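## Task

Get the plates into the nests as listed: B83 goes in N1, B38 in N2 and B33 in N3. Each one has to lie flat between its nest's locators, with its A1 well at the nest corner labelled A1. It must stay put without the robot holding it. Finish by opening the grippers and pulling the arms away.

## Robot and tools

SETUP. Two FANUC CRX arms, left_arm and right_arm, each carrying a Robotiq 140 two-finger gripper. The scene frame has its origin on the table top midway between the arms, +z up, +x out across the table, and left_arm on the +y side. The names left and right do not refer to image sides. Base of left_arm: (-0.008, +0.483, 0) m, quat_wxyz (+0.999, 0, 0, +0.033). Base of right_arm: (+0.062, -0.417, 0) m, quat_wxyz (+0.997, 0, 0, -0.074). Joint ranges in rad, base to gripper: waist ±3.491, shoulder ±3.140, elbow -1.187 to 4.328, forearm roll ±3.316, wrist pitch ±3.140, wrist roll ±3.927. Load limits: 152 N m on waist, shoulder and elbow, 38 N m on the three wrist joints, and a held part's weight adds to them.

LAYOUT. The empty nest OUT lies between the arms. Ahead of them, in an arc running clockwise when viewed from above, are N1, N2, N3 and RD. A fixed bar-code scanner stands next to RD. A plate lying flat in RD with A1 at the A1 corner and an unobstructed view gets its ID printed in results as code (lower case, e.g. b83; otherwise no_read, never a wrong ID); reads counts how many times code went from no_read to an ID. A plate's A1 well is at its clipped corner. Plates can be parked in OUT while swapping. Sometimes a held part is briefly tugged or a loose one nudged.

GRIPPER GEOMETRY. Fingers extend along the gripper's +z axis and close along its y axis. end_effector_position is the spot between the pads when shut; fingertips stick out about 33 mm past it when closed and 9 mm when fully open. Closing pushes the fingertips roughly 24 mm further from the arm, so keep that clearance above surfaces.

execute_actions(actions). A list of actions run one after another; an empty list just returns state and images. Each action may have rows, steps and until. rows: 1 to 15 rows, each applied for one control step of 1/30 s. Every row has 18 numbers, all within [-1, 1], always for both arms: left_arm dx, dy, dz, rx, ry, rz, gripper position, force_limit, speed, then the same nine for right_arm. dx..rz are an offset, not a pose: a target relative to that gripper's measured pose when the action begins (for a call's first action, the last pose a result reported), expressed in the gripper's own axes. Every row is relative to that same start pose, not to the row before. Scale: 1.0 equals 0.6 m of translation or 180 degrees; rx, ry, rz form a single rotation vector. Gripper position is absolute: +1 fully open (140 mm), about -0.8 pads touching, -1 closes until blocked. force_limit: about 14 N at -1, 60 N at 0, 107 N at +1 (for parts up to 40 mm wide). speed: gap changes about 30 mm/s at -1, 140 at 0, 250 at +1. To leave a gripper unchanged, repeat its previous three numbers; a 0 is a real command. steps: 1 to 450, no fewer than the number of rows, default 15; after the rows end, each arm keeps heading for the last row's target. until: ends the action early once all conditions hold, e.g. {"scanner": {"code": "b83"}} or {"scanner": {"reads": [">=", 1]}}; numbers need a comparison (=, !=, <, <=, >, >=). It does not halt the arms. Any bad value or name rejects the whole call.

MOTION LIMITS. Per control step the commanded pose is clipped to 70 mm and 16 degrees from the measured one; position wins over orientation if both cannot be met. Ramp offsets gradually, e.g. +0.01 per row (6 mm per step). A move cut short by steps may stall; send the remainder next call. The robot holds its last command while you are composing a reply.

RESULTS. The state line gives each gripper's end_effector_position (m) and end_effector_quat_wxyz in the scene frame; printed positions can be off, more at long reach. Hand target lines show where each arm is now being driven. pose unreachable means the clearance check altered or blocked that arm's command; it then drops its target and rests. object_status: 0 moving, 1 blocked while opening, 2 blocked while closing (a grip), 3 reached the command or pads met. position_measured is in counts, 3 open to 230 pads touching. To squeeze harder while at 2, raise force_limit and switch position between -1 and -0.98. Flange force is the estimated outside force on the gripper, including held weight; noisy, and no reading near singularities. MOTOR HOT warns of heating; OVER-TEMPERATURE FAULT means brakes until cooled.

FAULTS AND HAZARDS. Contact torque reaching a joint's limit, or 150 N of outside force on the arm, tool or load, halts that arm for 10 s and drops the rest of the call. If an arm is pushed far from its target, both arms abandon targets. Never drop parts, knock anything off the table, let the arms collide or press together, or shove hard; jerky starts can shake a plate loose.

zoom_image(camera, region): enlarged crop of cam_high, cam_left_wrist or cam_right_wrist (each 896x504); region [x0, y0, x1, y1] in pixels from top-left, at most 504 by 504.

read_manual(section): returns licence texts only ("licences").

finished_scene(scene): ends the current scene (give its number) after the last command is held; irreversible, and the result reports success and the next task. Release and withdraw the arms first.

Each tool is called after ">>>" in YAML: its name, and indented under it one key for each argument.

## Session

>>> execute_actions:
  actions: []

Scene clock: 0.00 s.
left_arm: end_effector_position=(+0.4771, -0.0655, +0.3269) position_measured=3 object_status=3 end_effector_quat_wxyz=(+0.189, -0.248, +0.924, -0.224) | right_arm: end_effector_position=(+0.1061, -0.8023, +0.3035) position_measured=3 object_status=3 end_effector_quat_wxyz=(-0.092, +0.841, +0.533, +0.000)
Joint positions: left_arm=[-0.758  0.238  0.344 -0.052 -1.085 -0.345] | right_arm=[-0.95   0.005  0.137  0.017 -1.887 -2.481]
Joint velocities: left_arm=[ 0.    -0.    -0.     0.     0.     0.001] | right_arm=[ 0.     0.     0.001 -0.001  0.001 -0.   ]
Flange force (N, the push that the arm receives, along the gripper's own x y z axes): no reading
Hand target (left_arm): +0.477, -0.066, +0.327; +0.189, -0.248, +0.924, -0.224
Hand target (right_arm): +0.106, -0.802, +0.304; -0.092, +0.841, +0.533, +0.000
scanner: code=no_read reads=0

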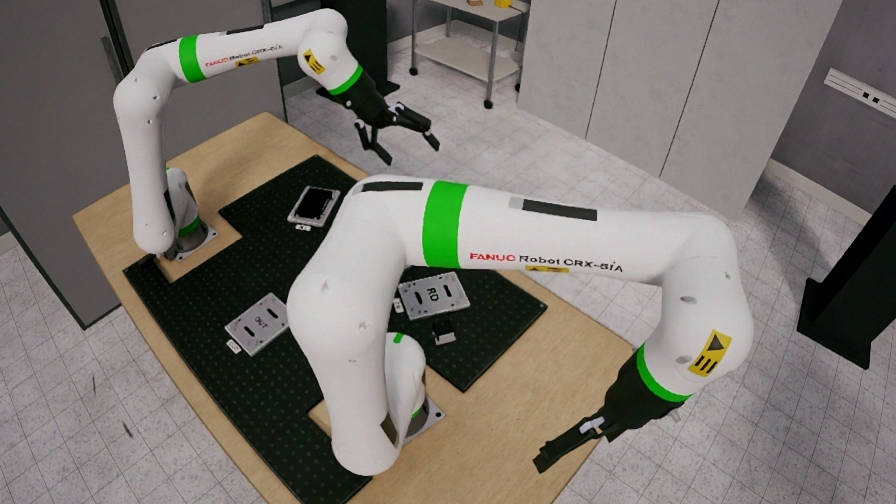

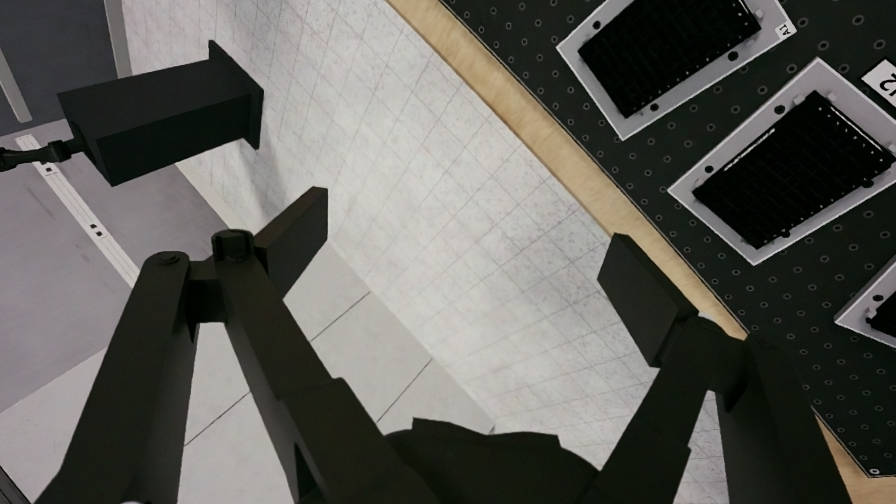

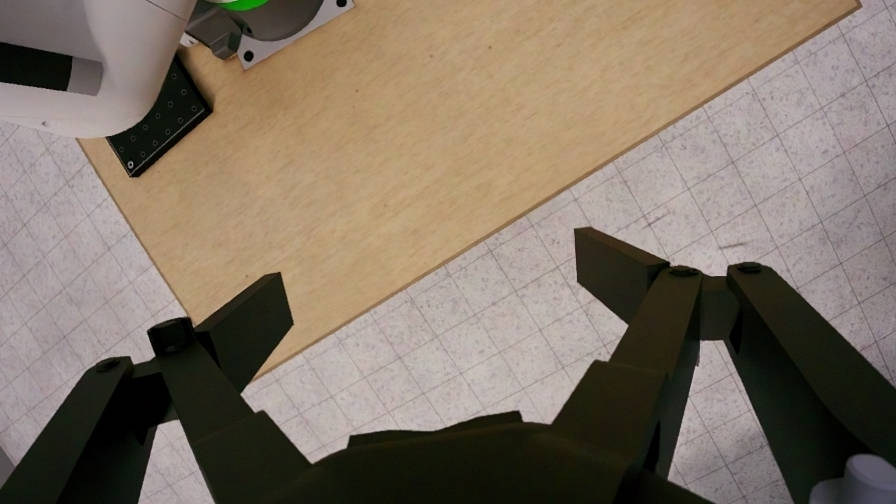

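>>> execute_actions:
  actions:
    - {"rows":[[0,0,0,-0.05,0.04,0.05,1,0,0,0,0,0,0,0,0,1,0,0],[0,0,0,-0.146,0.123,0.161,1,0,0,0,0,0,0,0,0,1,0,0]],"steps":40}
    - {"rows":[[0.1,0.2,-0.2,0,0,0,1,0,0,0,0,0,0,0,0,1,0,0]],"steps":40}

Scene clock: 12.40 s.
left_arm: end_effector_position=(+0.4077, +0.0647, +0.4306) position_measured=3 object_status=3 end_effector_quat_wxyz=(+0.037, -0.001, +0.998, -0.043) | right_arm: end_effector_position=(+0.1061, -0.8023, +0.3035) position_measured=3 object_status=3 end_effector_quat_wxyz=(-0.092, +0.841, +0.533, +0.000)
Joint positions: left_arm=[-0.61   0.423  0.963  0.04  -2.003 -1.006] | right_arm=[-0.95   0.005  0.137  0.017 -1.887 -2.481]
Joint velocities: left_arm=[ 0.     0.     0.    -0.     0.     0.001] | right_arm=[ 0.    -0.     0.002 -0.    -0.     0.   ]
Flange force (N, the push that the arm receives, along the gripper's own x y z axes): left_arm=no reading | right_arm=[3.0 -3.4 2.7]
Flange force at the end of the 1st action (N, along the gripper's axes at the end of the call): left_arm=no reading | right_arm=[5.2 -5.9 5.4]
Hand target (left_arm): +0.408, +0.065, +0.431; +0.037, -0.001, +0.998, -0.043
Hand target (right_arm): +0.106, -0.802, +0.304; -0.092, +0.841, +0.533, +0.000
Off the commanded pose (left_arm): 0.001 m, 0 deg.
Off the commanded pose (right_arm): 0.000 m, 0 deg.
scanner: code=no_read reads=0
elbow stopped short (left arm): the move would have taken joint 3 (elbow) straighter than the controller allows; a more bent joint 3 avoids this.

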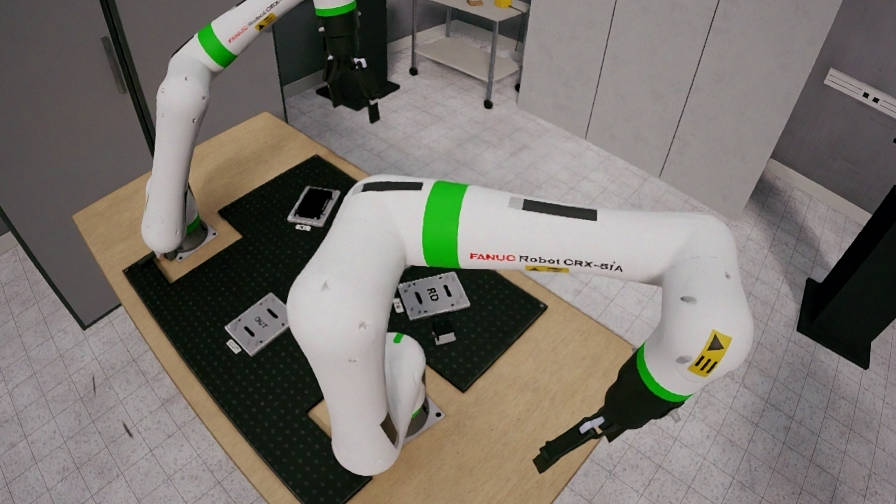

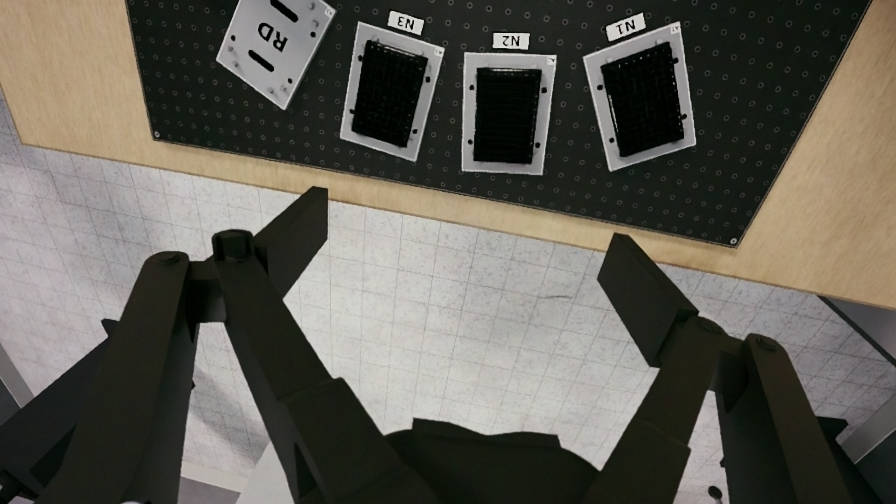

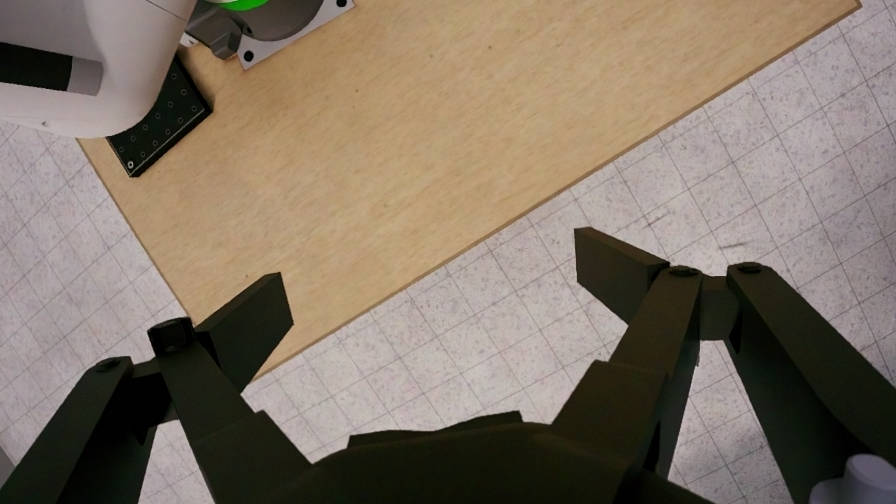

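>>> execute_actions:
  actions:
    - {"rows":[[0.02,-0.03,0.1,-0.01,0.01,0,1,0,0,0,0,0,0,0,0,1,0,0],[0.04,-0.15,0.4,-0.027,0.024,0,1,0,0,0,0,0,0,0,0,1,0,0]],"steps":45}

Scene clock: 19.43 s.
left_arm: end_effector_position=(+0.4013, -0.0455, +0.1978) position_measured=3 object_status=3 end_effector_quat_wxyz=(-0.001, -0.001, +1.000, -0.001) | right_arm: end_effector_position=(+0.1061, -0.8023, +0.3035) position_measured=3 object_status=3 end_effector_quat_wxyz=(-0.092, +0.841, +0.533, +0.000)
Joint positions: left_arm=[-0.781  0.586  0.65   0.003 -1.635 -0.854] | right_arm=[-0.95   0.005  0.137  0.017 -1.887 -2.481]
Joint velocities: left_arm=[ 0.    -0.001  0.001  0.    -0.001 -0.   ] | right_arm=[ 0.001  0.     0.001  0.    -0.001 -0.   ]
Flange force (N, the push that the arm receives, along the gripper's own x y z axes): left_arm=[10.5 13.4 6.1] | right_arm=[3.0 -5.4 5.4]
Hand target (left_arm): +0.401, -0.046, +0.198; -0.001, -0.001, +1.000, -0.001
Hand target (right_arm): +0.106, -0.802, +0.304; -0.092, +0.841, +0.533, +0.000
Off the commanded pose (left_arm): 0.000 m, 0 deg.
Off the commanded pose (right_arm): 0.000 m, 0 deg.
scanner: code=no_read reads=0

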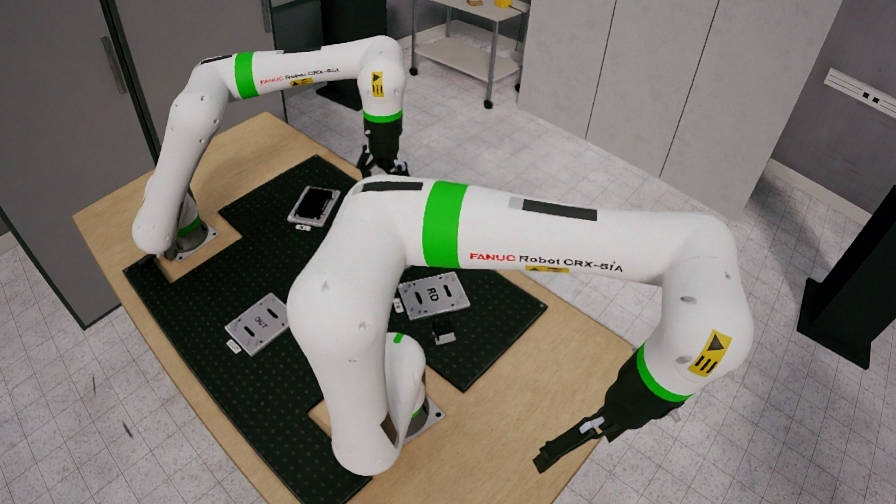

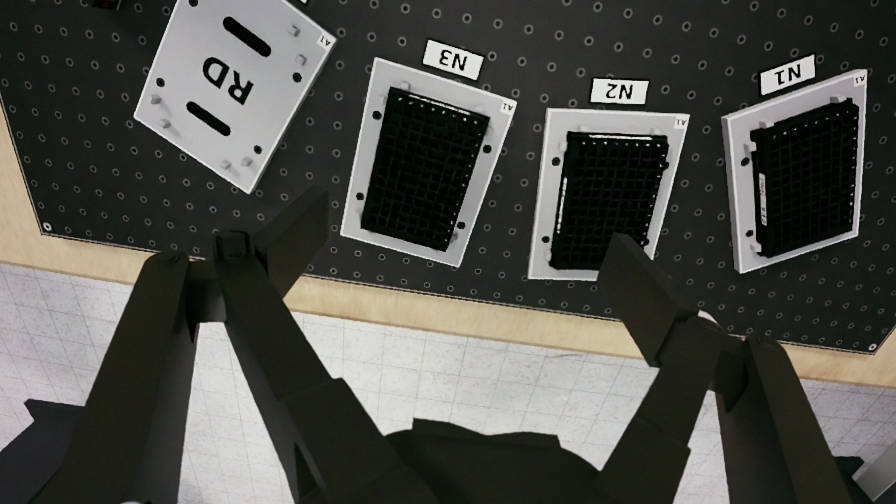

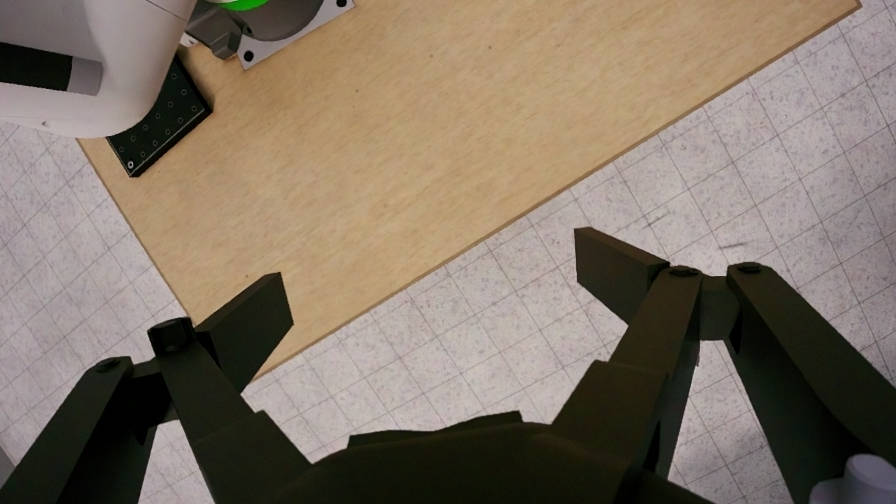

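>>> zoom_image:
  camera: "cam_left_wrist"
  region: [700,60,896,280]

>>> zoom_image:
  camera: "cam_left_wrist"
  region: [330,40,700,290]

Region (700, 60, 896, 280) of cam_left_wrist's 896x504 image, scaled by 2.291, with more detail than that image has; it fills the left 449 columns of this view, and the rest is white.

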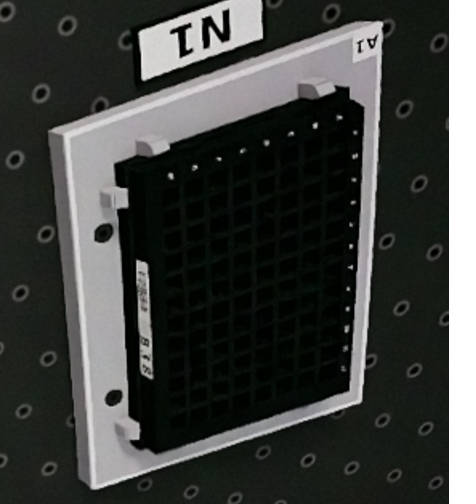

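Region (330, 40, 700, 290) of cam_left_wrist's 896x504 image, scaled by 1.362, with more detail than that image has; it fills the top 341 rows of this view, and the rest is white.

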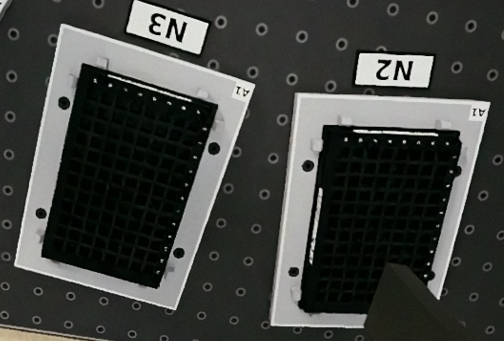

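>>> execute_actions:
  actions:
    - {"rows":[[0,-0.02,0.04,0,0,0.02,1,0,0,0,0,0,0,0,0,1,0,0],[0,-0.07,0.17,0,0,0.05,1,0,0,0,0,0,0,0,0,1,0,0]],"steps":30}

>>> zoom_image:
  camera: "cam_left_wrist"
  region: [600,40,896,300]

Scene clock: 31.57 s.
left_arm: end_effector_position=(+0.4013, -0.0875, +0.0958) position_measured=3 object_status=3 end_effector_quat_wxyz=(-0.001, +0.077, +0.997, -0.001) | right_arm: end_effector_position=(+0.1061, -0.8023, +0.3035) position_measured=3 object_status=3 end_effector_quat_wxyz=(-0.092, +0.841, +0.533, +0.000)
Joint positions: left_arm=[-0.827  0.696  0.585  0.003 -1.46  -0.965] | right_arm=[-0.95   0.005  0.137  0.017 -1.887 -2.481]
Joint velocities: left_arm=[-0.    -0.     0.001 -0.    -0.    -0.001] | right_arm=[ 0.001 -0.     0.001 -0.    -0.001 -0.   ]
Flange force (N, the push that the arm receives, along the gripper's own x y z axes): left_arm=[11.1 9.7 2.5] | right_arm=[2.6 -2.6 3.4]
Hand target (left_arm): +0.401, -0.088, +0.096; -0.001, +0.077, +0.997, -0.001
Hand target (right_arm): +0.106, -0.802, +0.304; -0.092, +0.841, +0.533, +0.000
Off the commanded pose (left_arm): 0.000 m, 0 deg.
Off the commanded pose (right_arm): 0.000 m, 0 deg.
scanner: code=no_read reads=0

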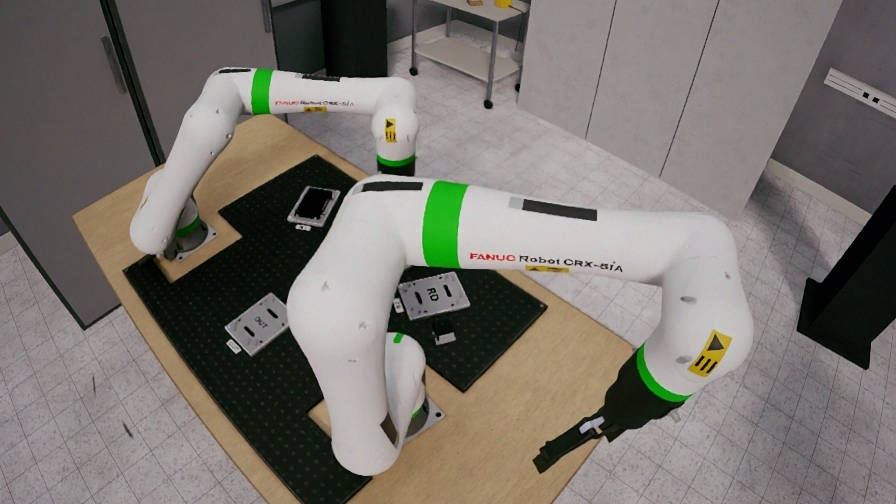

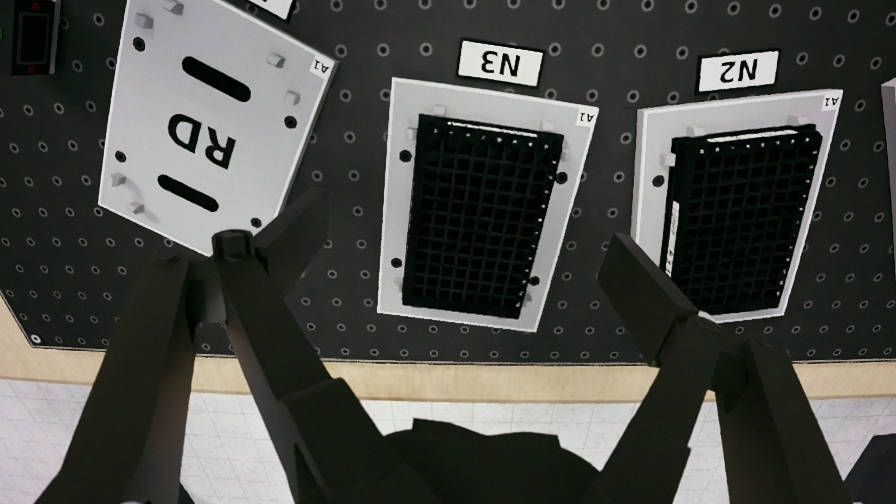

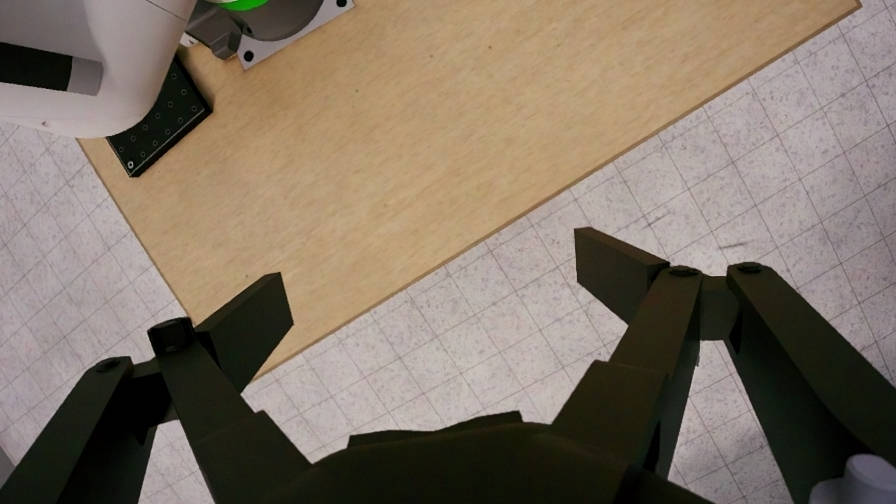

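Region (600, 40, 896, 300) of cam_left_wrist's 896x504 image, scaled by 1.703, with more detail than that image has; it fills the top 443 rows of this view, and the rest is white.

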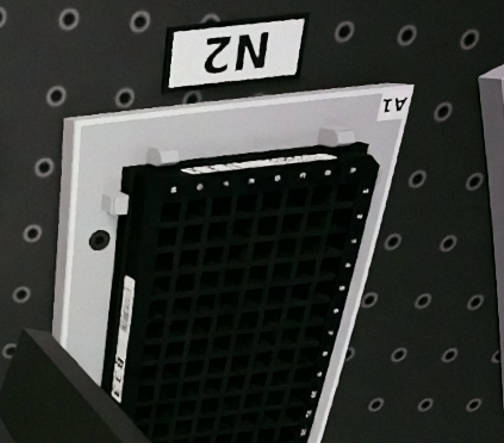

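>>> zoom_image:
  camera: "cam_left_wrist"
  region: [640,195,720,285]

Region (640, 195, 720, 285) of cam_left_wrist's 896x504 image, scaled by 5.600, with more detail than that image has.

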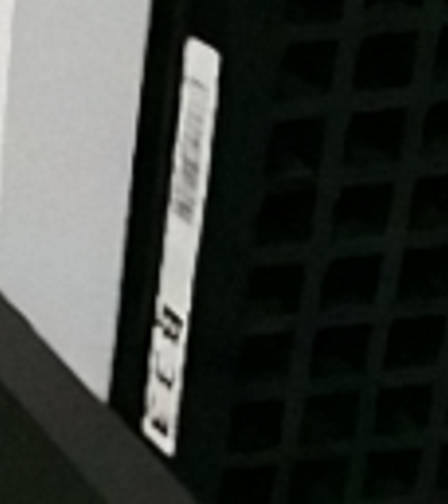

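>>> execute_actions:
  actions:
    - {"rows":[[-0.01,0,0.02,0,0,0,0.55,0,0,0,0,0,0,0,0,1,0,0],[-0.018,0,0.06,0,0,0,0.55,0,0,0,0,0,0,0,0,1,0,0]],"steps":22}

Scene clock: 41.17 s.
left_arm: end_effector_position=(+0.4119, -0.0892, +0.0598) position_measured=59 object_status=3 end_effector_quat_wxyz=(-0.001, +0.077, +0.997, -0.001) | right_arm: end_effector_position=(+0.1061, -0.8023, +0.3035) position_measured=3 object_status=3 end_effector_quat_wxyz=(-0.092, +0.841, +0.533, +0.000)
Joint positions: left_arm=[-0.818  0.733  0.56   0.003 -1.398 -0.974] | right_arm=[-0.95   0.005  0.137  0.017 -1.887 -2.481]
Joint velocities: left_arm=[ 0.     0.001  0.     0.    -0.    -0.001] | right_arm=[-0.    -0.    -0.     0.001  0.    -0.   ]
Flange force (N, the push that the arm receives, along the gripper's own x y z axes): left_arm=[8.4 8.2 1.9] | right_arm=[3.7 -5.8 6.4]
Hand target (left_arm): +0.412, -0.089, +0.060; -0.001, +0.077, +0.997, -0.001
Hand target (right_arm): +0.106, -0.802, +0.304; -0.092, +0.841, +0.533, +0.000
Off the commanded pose (left_arm): 0.000 m, 0 deg.
Off the commanded pose (right_arm): 0.000 m, 0 deg.
scanner: code=no_read reads=0

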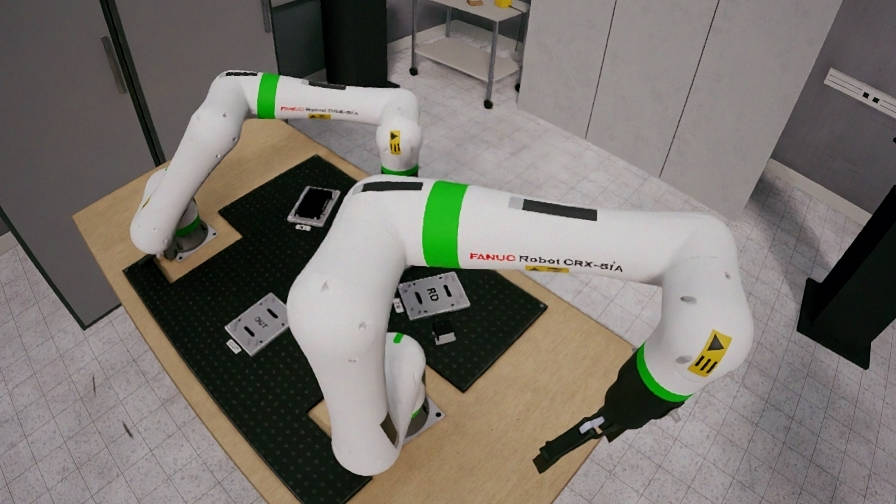

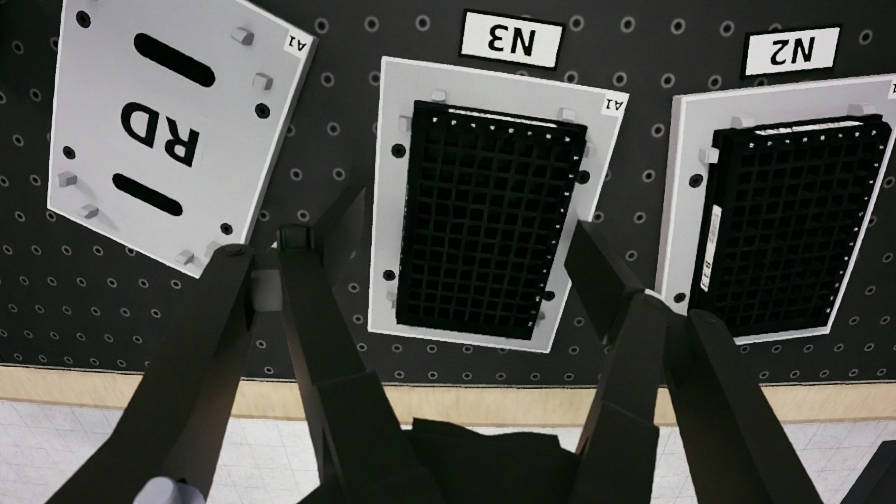

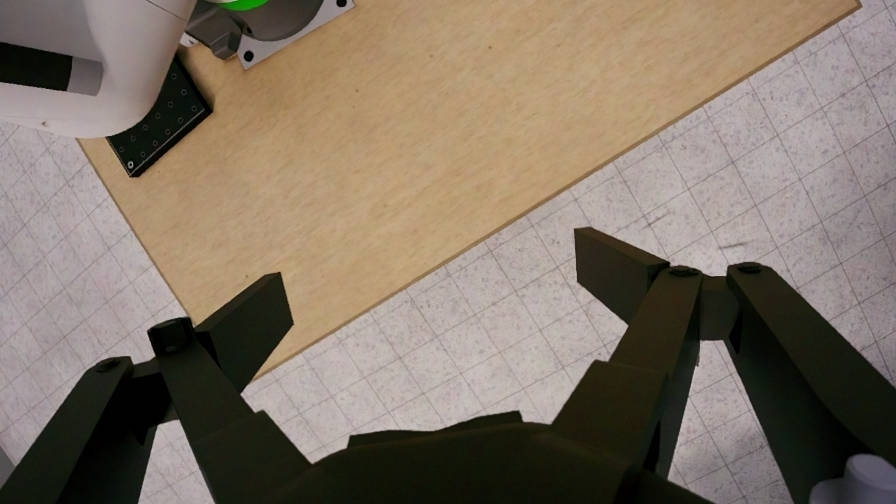

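>>> zoom_image:
  camera: "cam_left_wrist"
  region: [670,200,760,300]

>>> execute_actions:
  actions:
    - {"rows":[[-0.006,0.011,0,0,0,0,0.45,0,0,0,0,0,0,0,0,1,0,0]],"steps":10}
    - {"rows":[[0,0,0.02,0,0,0,0.45,0,0,0,0,0,0,0,0,1,0,0]],"steps":15}

Region (670, 200, 760, 300) of cam_left_wrist's 896x504 image, scaled by 5.040, with more detail than that image has; it fills the left 454 columns of this view, and the rest is white.

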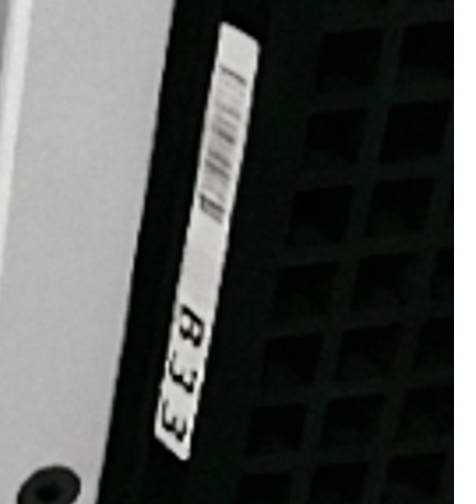

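Scene clock: 46.60 s.
left_arm: end_effector_position=(+0.4164, -0.0832, +0.0478) position_measured=72 object_status=3 end_effector_quat_wxyz=(-0.001, +0.077, +0.997, -0.001) | right_arm: end_effector_position=(+0.1061, -0.8023, +0.3035) position_measured=3 object_status=3 end_effector_quat_wxyz=(-0.092, +0.841, +0.533, +0.000)
Joint positions: left_arm=[-0.808  0.733  0.532  0.003 -1.37  -0.984] | right_arm=[-0.95   0.005  0.137  0.017 -1.887 -2.481]
Joint velocities: left_arm=[ 0.    -0.    -0.001  0.     0.001  0.001] | right_arm=[-0.     0.    -0.     0.001  0.    -0.   ]
Flange force (N, the push that the arm receives, along the gripper's own x y z axes): left_arm=[11.3 11.4 2.7] | right_arm=[3.0 -2.6 2.8]
Flange force at the end of the 1st action (N, along the gripper's axes at the end of the call): left_arm=[11.8 11.1 2.3] | right_arm=[6.2 -3.4 7.9]
Hand target (left_arm): +0.416, -0.083, +0.048; -0.001, +0.077, +0.997, -0.001
Hand target (right_arm): +0.106, -0.802, +0.304; -0.092, +0.841, +0.533, +0.000
Off the commanded pose (left_arm): 0.000 m, 0 deg.
Off the commanded pose (right_arm): 0.000 m, 0 deg.
scanner: code=no_read reads=0

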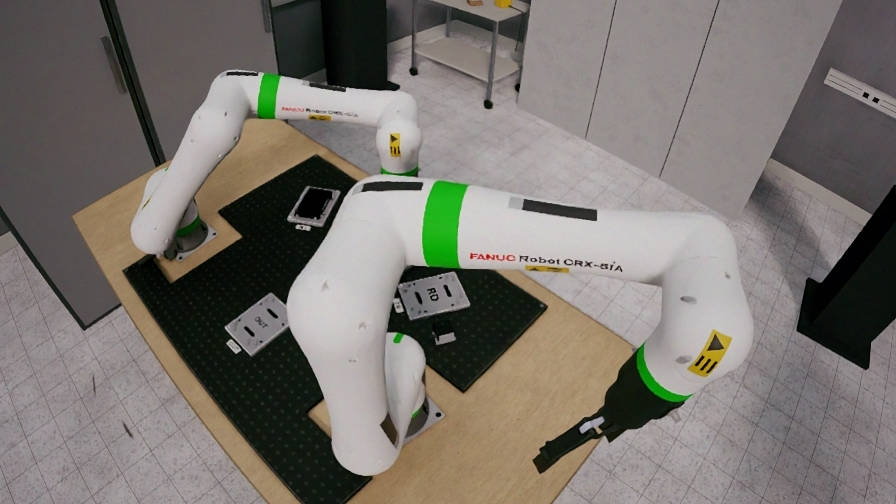

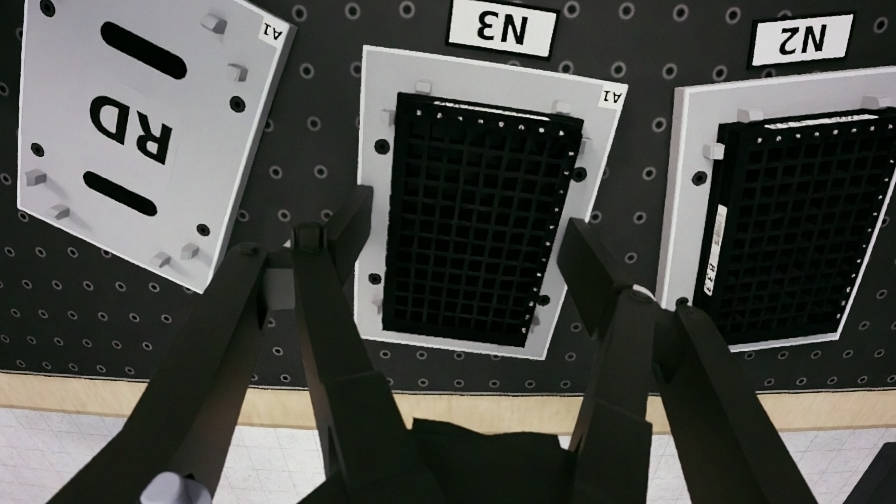

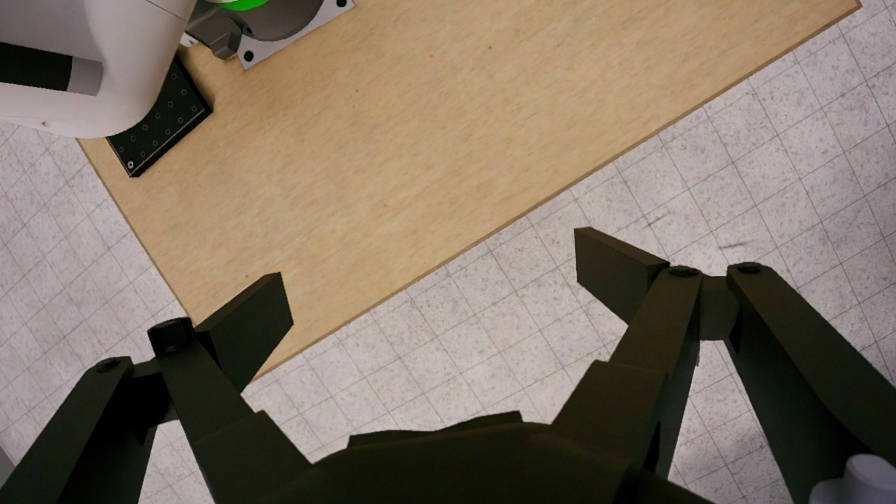

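>>> execute_actions:
  actions:
    - {"rows":[[-0.003,0.002,0.005,0,0,0,0.4,0,0,0,0,0,0,0,0,1,0,0]],"steps":9}
    - {"rows":[[0,0,0.004,0,0,0,0.4,0,0,0,0,0,0,0,0,1,0,0]],"steps":9}
    - {"rows":[[0,0,0.004,0,0,0,0.4,0,0,0,0,0,0,0,0,1,0,0]],"steps":9}

Scene clock: 60.30 s.
left_arm: end_effector_position=(+0.4169, -0.0832, +0.0471) position_measured=78 object_status=3 end_effector_quat_wxyz=(-0.002, +0.077, +0.997, -0.003) | right_arm: end_effector_position=(+0.1061, -0.8023, +0.3035) position_measured=3 object_status=3 end_effector_quat_wxyz=(-0.092, +0.841, +0.533, +0.000)
Joint positions: left_arm=[-0.805  0.734  0.531  0.007 -1.368 -0.987] | right_arm=[-0.95   0.005  0.137  0.017 -1.887 -2.481]
Joint velocities: left_arm=[-0.     0.     0.001 -0.    -0.001 -0.002] | right_arm=[ 0.     0.    -0.002 -0.001  0.001  0.   ]
Flange force (N, the push that the arm receives, along the gripper's own x y z axes): left_arm=[13.3 5.0 -24.9] | right_arm=[1.3 -3.8 5.0]
Flange force at the end of the 1st action (N, along the gripper's axes at the end of the call): left_arm=[40.2 -12.1 -127.8] | right_arm=[4.3 -4.7 5.4]
Flange force at the end of the 2nd action (N, along the gripper's axes at the end of the call): left_arm=[16.7 9.2 -24.1] | right_arm=[7.3 -5.1 7.7]
Hand target (left_arm): +0.417, -0.083, +0.047; -0.002, +0.077, +0.997, -0.003
Hand target (right_arm): +0.106, -0.802, +0.304; -0.092, +0.841, +0.533, +0.000
Off the commanded pose (left_arm): 0.002 m, 0 deg.
Off the commanded pose (right_arm): 0.000 m, 0 deg.
FORCE FAULT: contact force on the left arm reached its limit, and that arm stopped for 10 seconds. The contact can be on any part of that arm, not only on its tool. That arm's remaining commands of this call were not run. That arm holds still and accepts commands again. Move the arm away from the contact; if what it grips holds it there, let go first. Pushing or pulling that hard again can fault the arm again.
scanner: code=no_read reads=0

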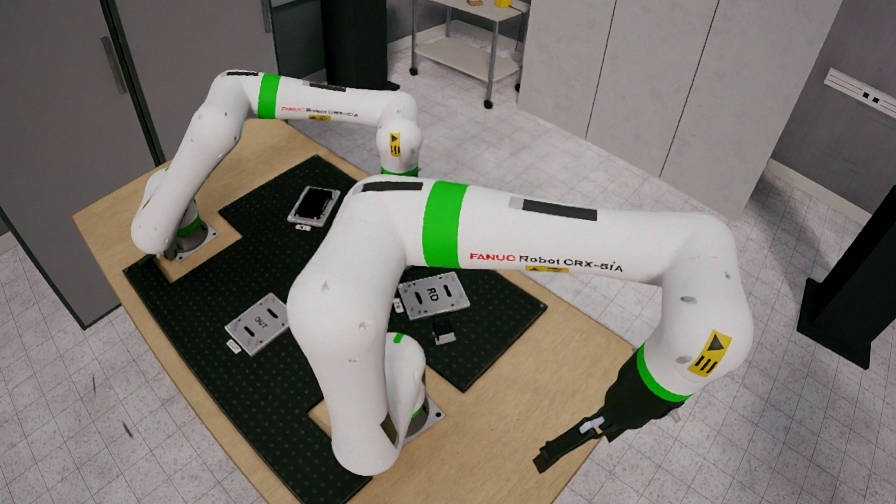

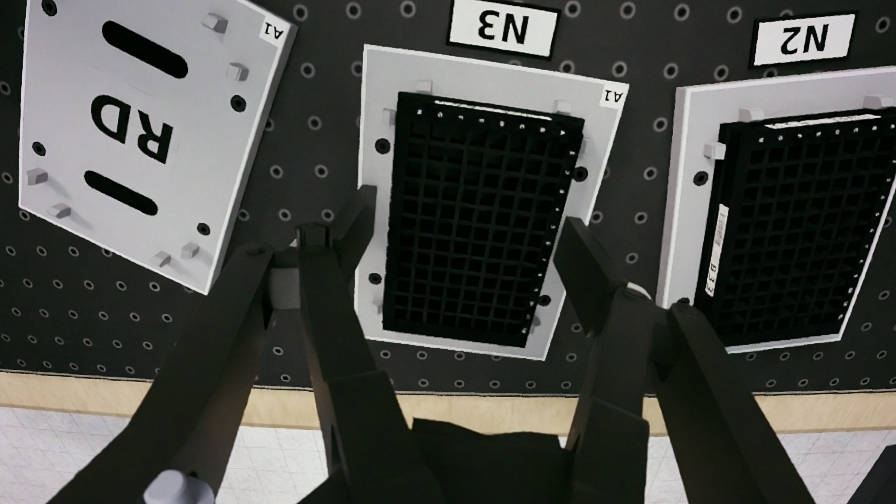

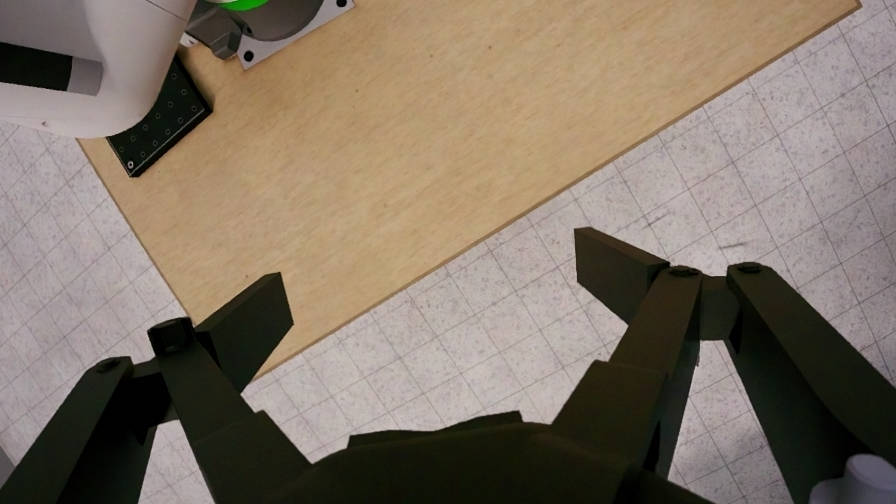

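>>> execute_actions:
  actions:
    - {"rows":[[0,0,-0.013,-0.0015,-0.001,0,0.4,0,0,0,0,0,0,0,0,1,0,0],[0,0.0025,-0.013,-0.0015,-0.001,0,0.4,0,0,0,0,0,0,0,0,1,0,0]],"steps":12}
    - {"rows":[[0,0,0,0,0,0,-1,-0.3,-0.7,0,0,0,0,0,0,1,0,0]],"steps":16}

Scene clock: 66.57 s.
left_arm: end_effector_position=(+0.4172, -0.0817, +0.0550) position_measured=107 object_status=2 end_effector_quat_wxyz=(-0.001, +0.077, +0.997, -0.000) | right_arm: end_effector_position=(+0.1061, -0.8023, +0.3035) position_measured=3 object_status=3 end_effector_quat_wxyz=(-0.092, +0.841, +0.533, +0.000)
Joint positions: left_arm=[-0.806  0.728  0.541  0.002 -1.385 -0.985] | right_arm=[-0.95   0.005  0.137  0.017 -1.887 -2.481]
Joint velocities: left_arm=[-0.     0.002 -0.    -0.    -0.     0.002] | right_arm=[-0.001 -0.001 -0.002 -0.001 -0.     0.   ]
Flange force (N, the push that the arm receives, along the gripper's own x y z axes): left_arm=[10.5 10.3 -18.3] | right_arm=[6.4 -4.9 7.9]
Flange force at the end of the 1st action (N, along the gripper's axes at the end of the call): left_arm=[9.7 9.3 1.3] | right_arm=[3.5 -1.7 2.4]
Hand target (left_arm): +0.417, -0.082, +0.055; -0.001, +0.077, +0.997, -0.000
Hand target (right_arm): +0.106, -0.802, +0.304; -0.092, +0.841, +0.533, +0.000
Off the commanded pose (left_arm): 0.000 m, 0 deg.
Off the commanded pose (right_arm): 0.000 m, 0 deg.
scanner: code=no_read reads=0

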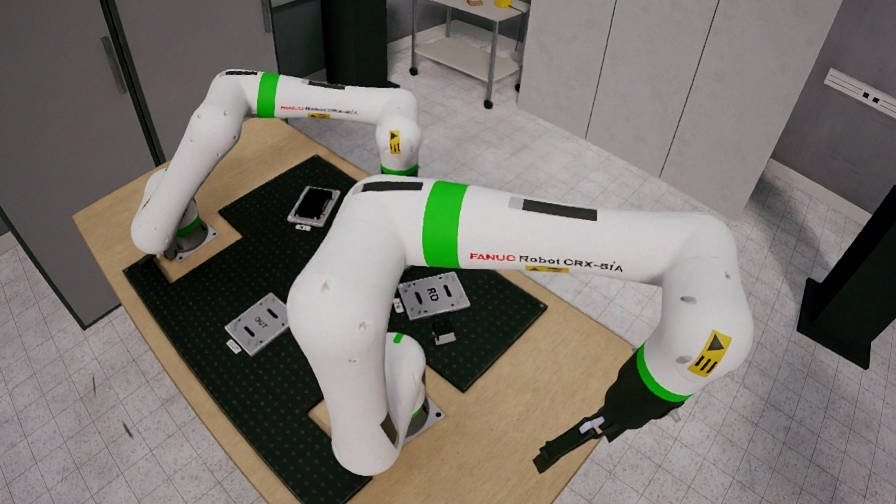

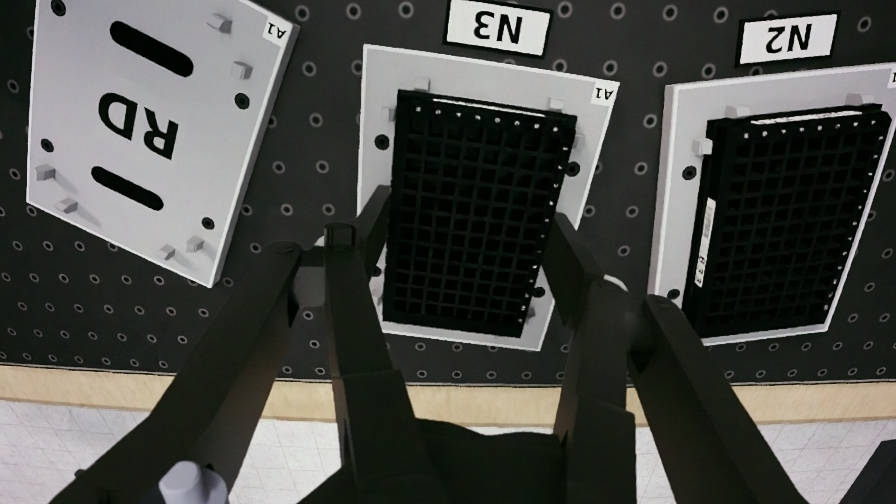

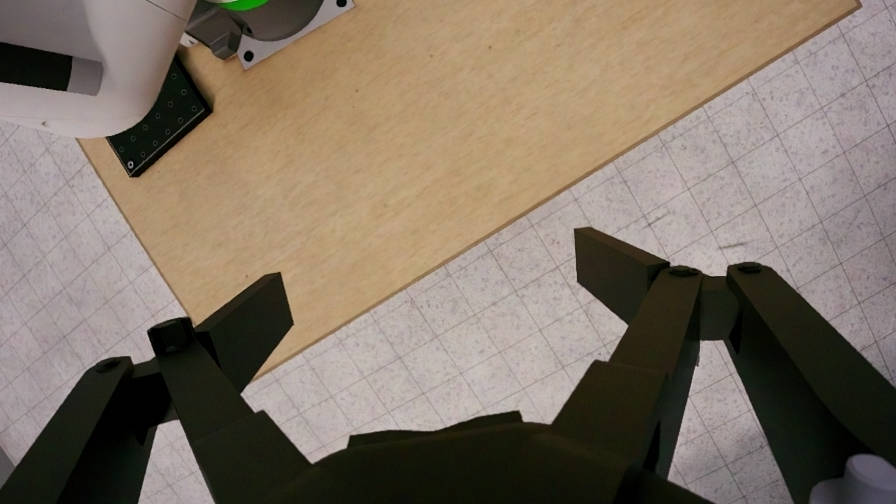

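>>> execute_actions:
  actions:
    - {"rows":[[0,0,-0.001,0,0,0,-0.98,0.3,-0.7,0,0,0,0,0,0,1,0,0],[0,0,-0.003,0,0,0,-0.98,0.3,-0.7,0,0,0,0,0,0,1,0,0],[0,0,-0.008,0,0,0,-0.98,0.3,-0.7,0,0,0,0,0,0,1,0,0],[0,0,-0.015,0,0,0,-0.98,0.3,-0.7,0,0,0,0,0,0,1,0,0],[0,0,-0.024,0,0,0,-0.98,0.3,-0.7,0,0,0,0,0,0,1,0,0],[0,0,-0.0333,0,0,0,-0.98,0.3,-0.7,0,0,0,0,0,0,1,0,0]],"steps":16}

>>> zoom_image:
  camera: "cam_left_wrist"
  region: [340,20,660,220]

Scene clock: 72.70 s.
left_arm: end_effector_position=(+0.4172, -0.0818, +0.0750) position_measured=110 object_status=2 end_effector_quat_wxyz=(-0.001, +0.077, +0.997, -0.001) | right_arm: end_effector_position=(+0.1061, -0.8023, +0.3035) position_measured=3 object_status=3 end_effector_quat_wxyz=(-0.092, +0.841, +0.533, +0.000)
Joint positions: left_arm=[-0.806  0.718  0.573  0.002 -1.426 -0.985] | right_arm=[-0.95   0.005  0.137  0.017 -1.887 -2.481]
Joint velocities: left_arm=[-0.     0.     0.001  0.     0.    -0.001] | right_arm=[-0.     0.    -0.001 -0.001 -0.    -0.   ]
Flange force (N, the push that the arm receives, along the gripper's own x y z axes): left_arm=[9.9 8.5 2.4] | right_arm=[2.9 -2.5 4.0]
Hand target (left_arm): +0.417, -0.082, +0.075; -0.001, +0.077, +0.997, -0.000
Hand target (right_arm): +0.106, -0.802, +0.304; -0.092, +0.841, +0.533, +0.000
Off the commanded pose (left_arm): 0.000 m, 0 deg.
Off the commanded pose (right_arm): 0.000 m, 0 deg.
scanner: code=no_read reads=0

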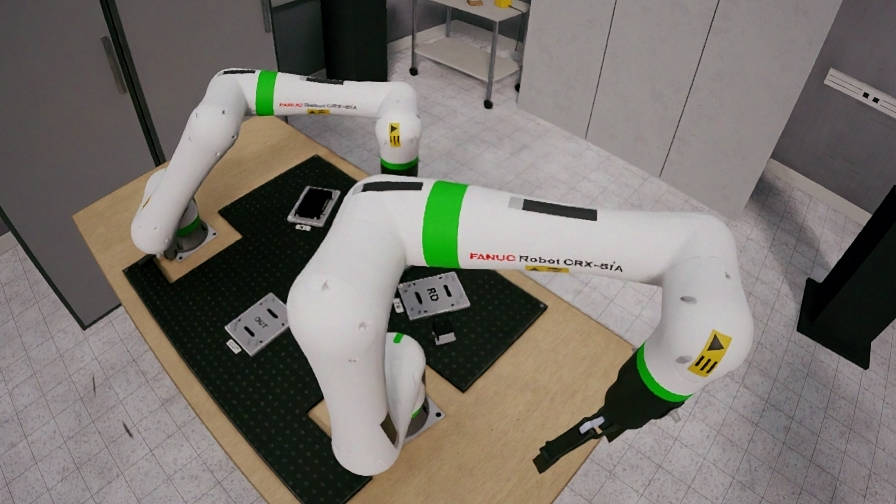

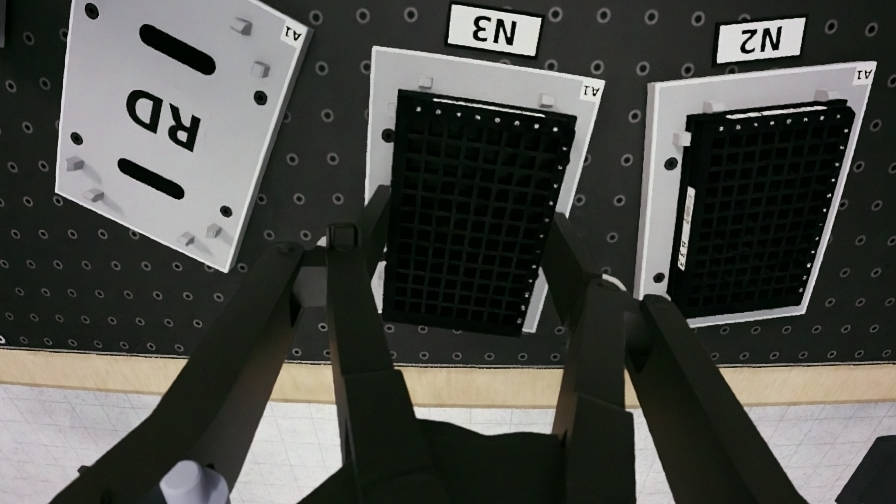

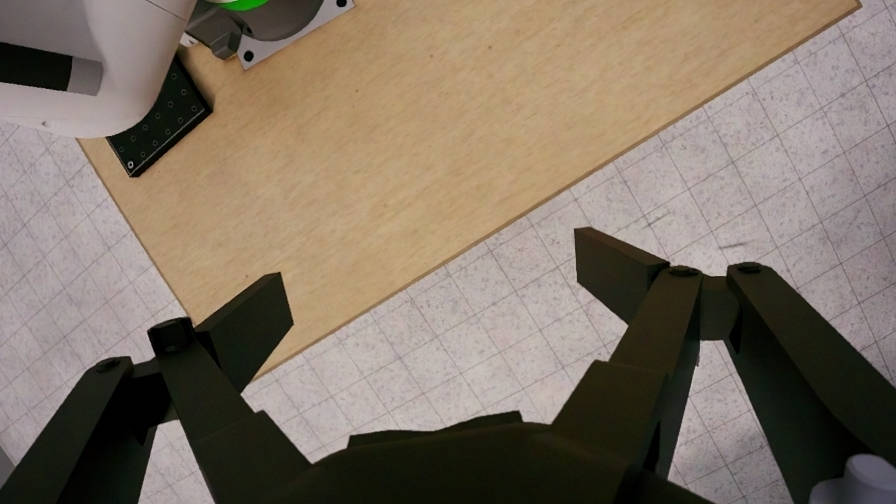

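Region (340, 20, 660, 220) of cam_left_wrist's 896x504 image, scaled by 1.575, with more detail than that image has; it fills the top 315 rows of this view, and the rest is white.

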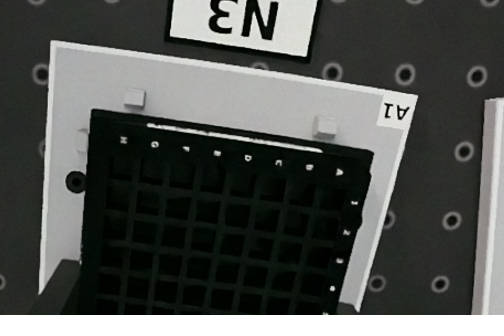

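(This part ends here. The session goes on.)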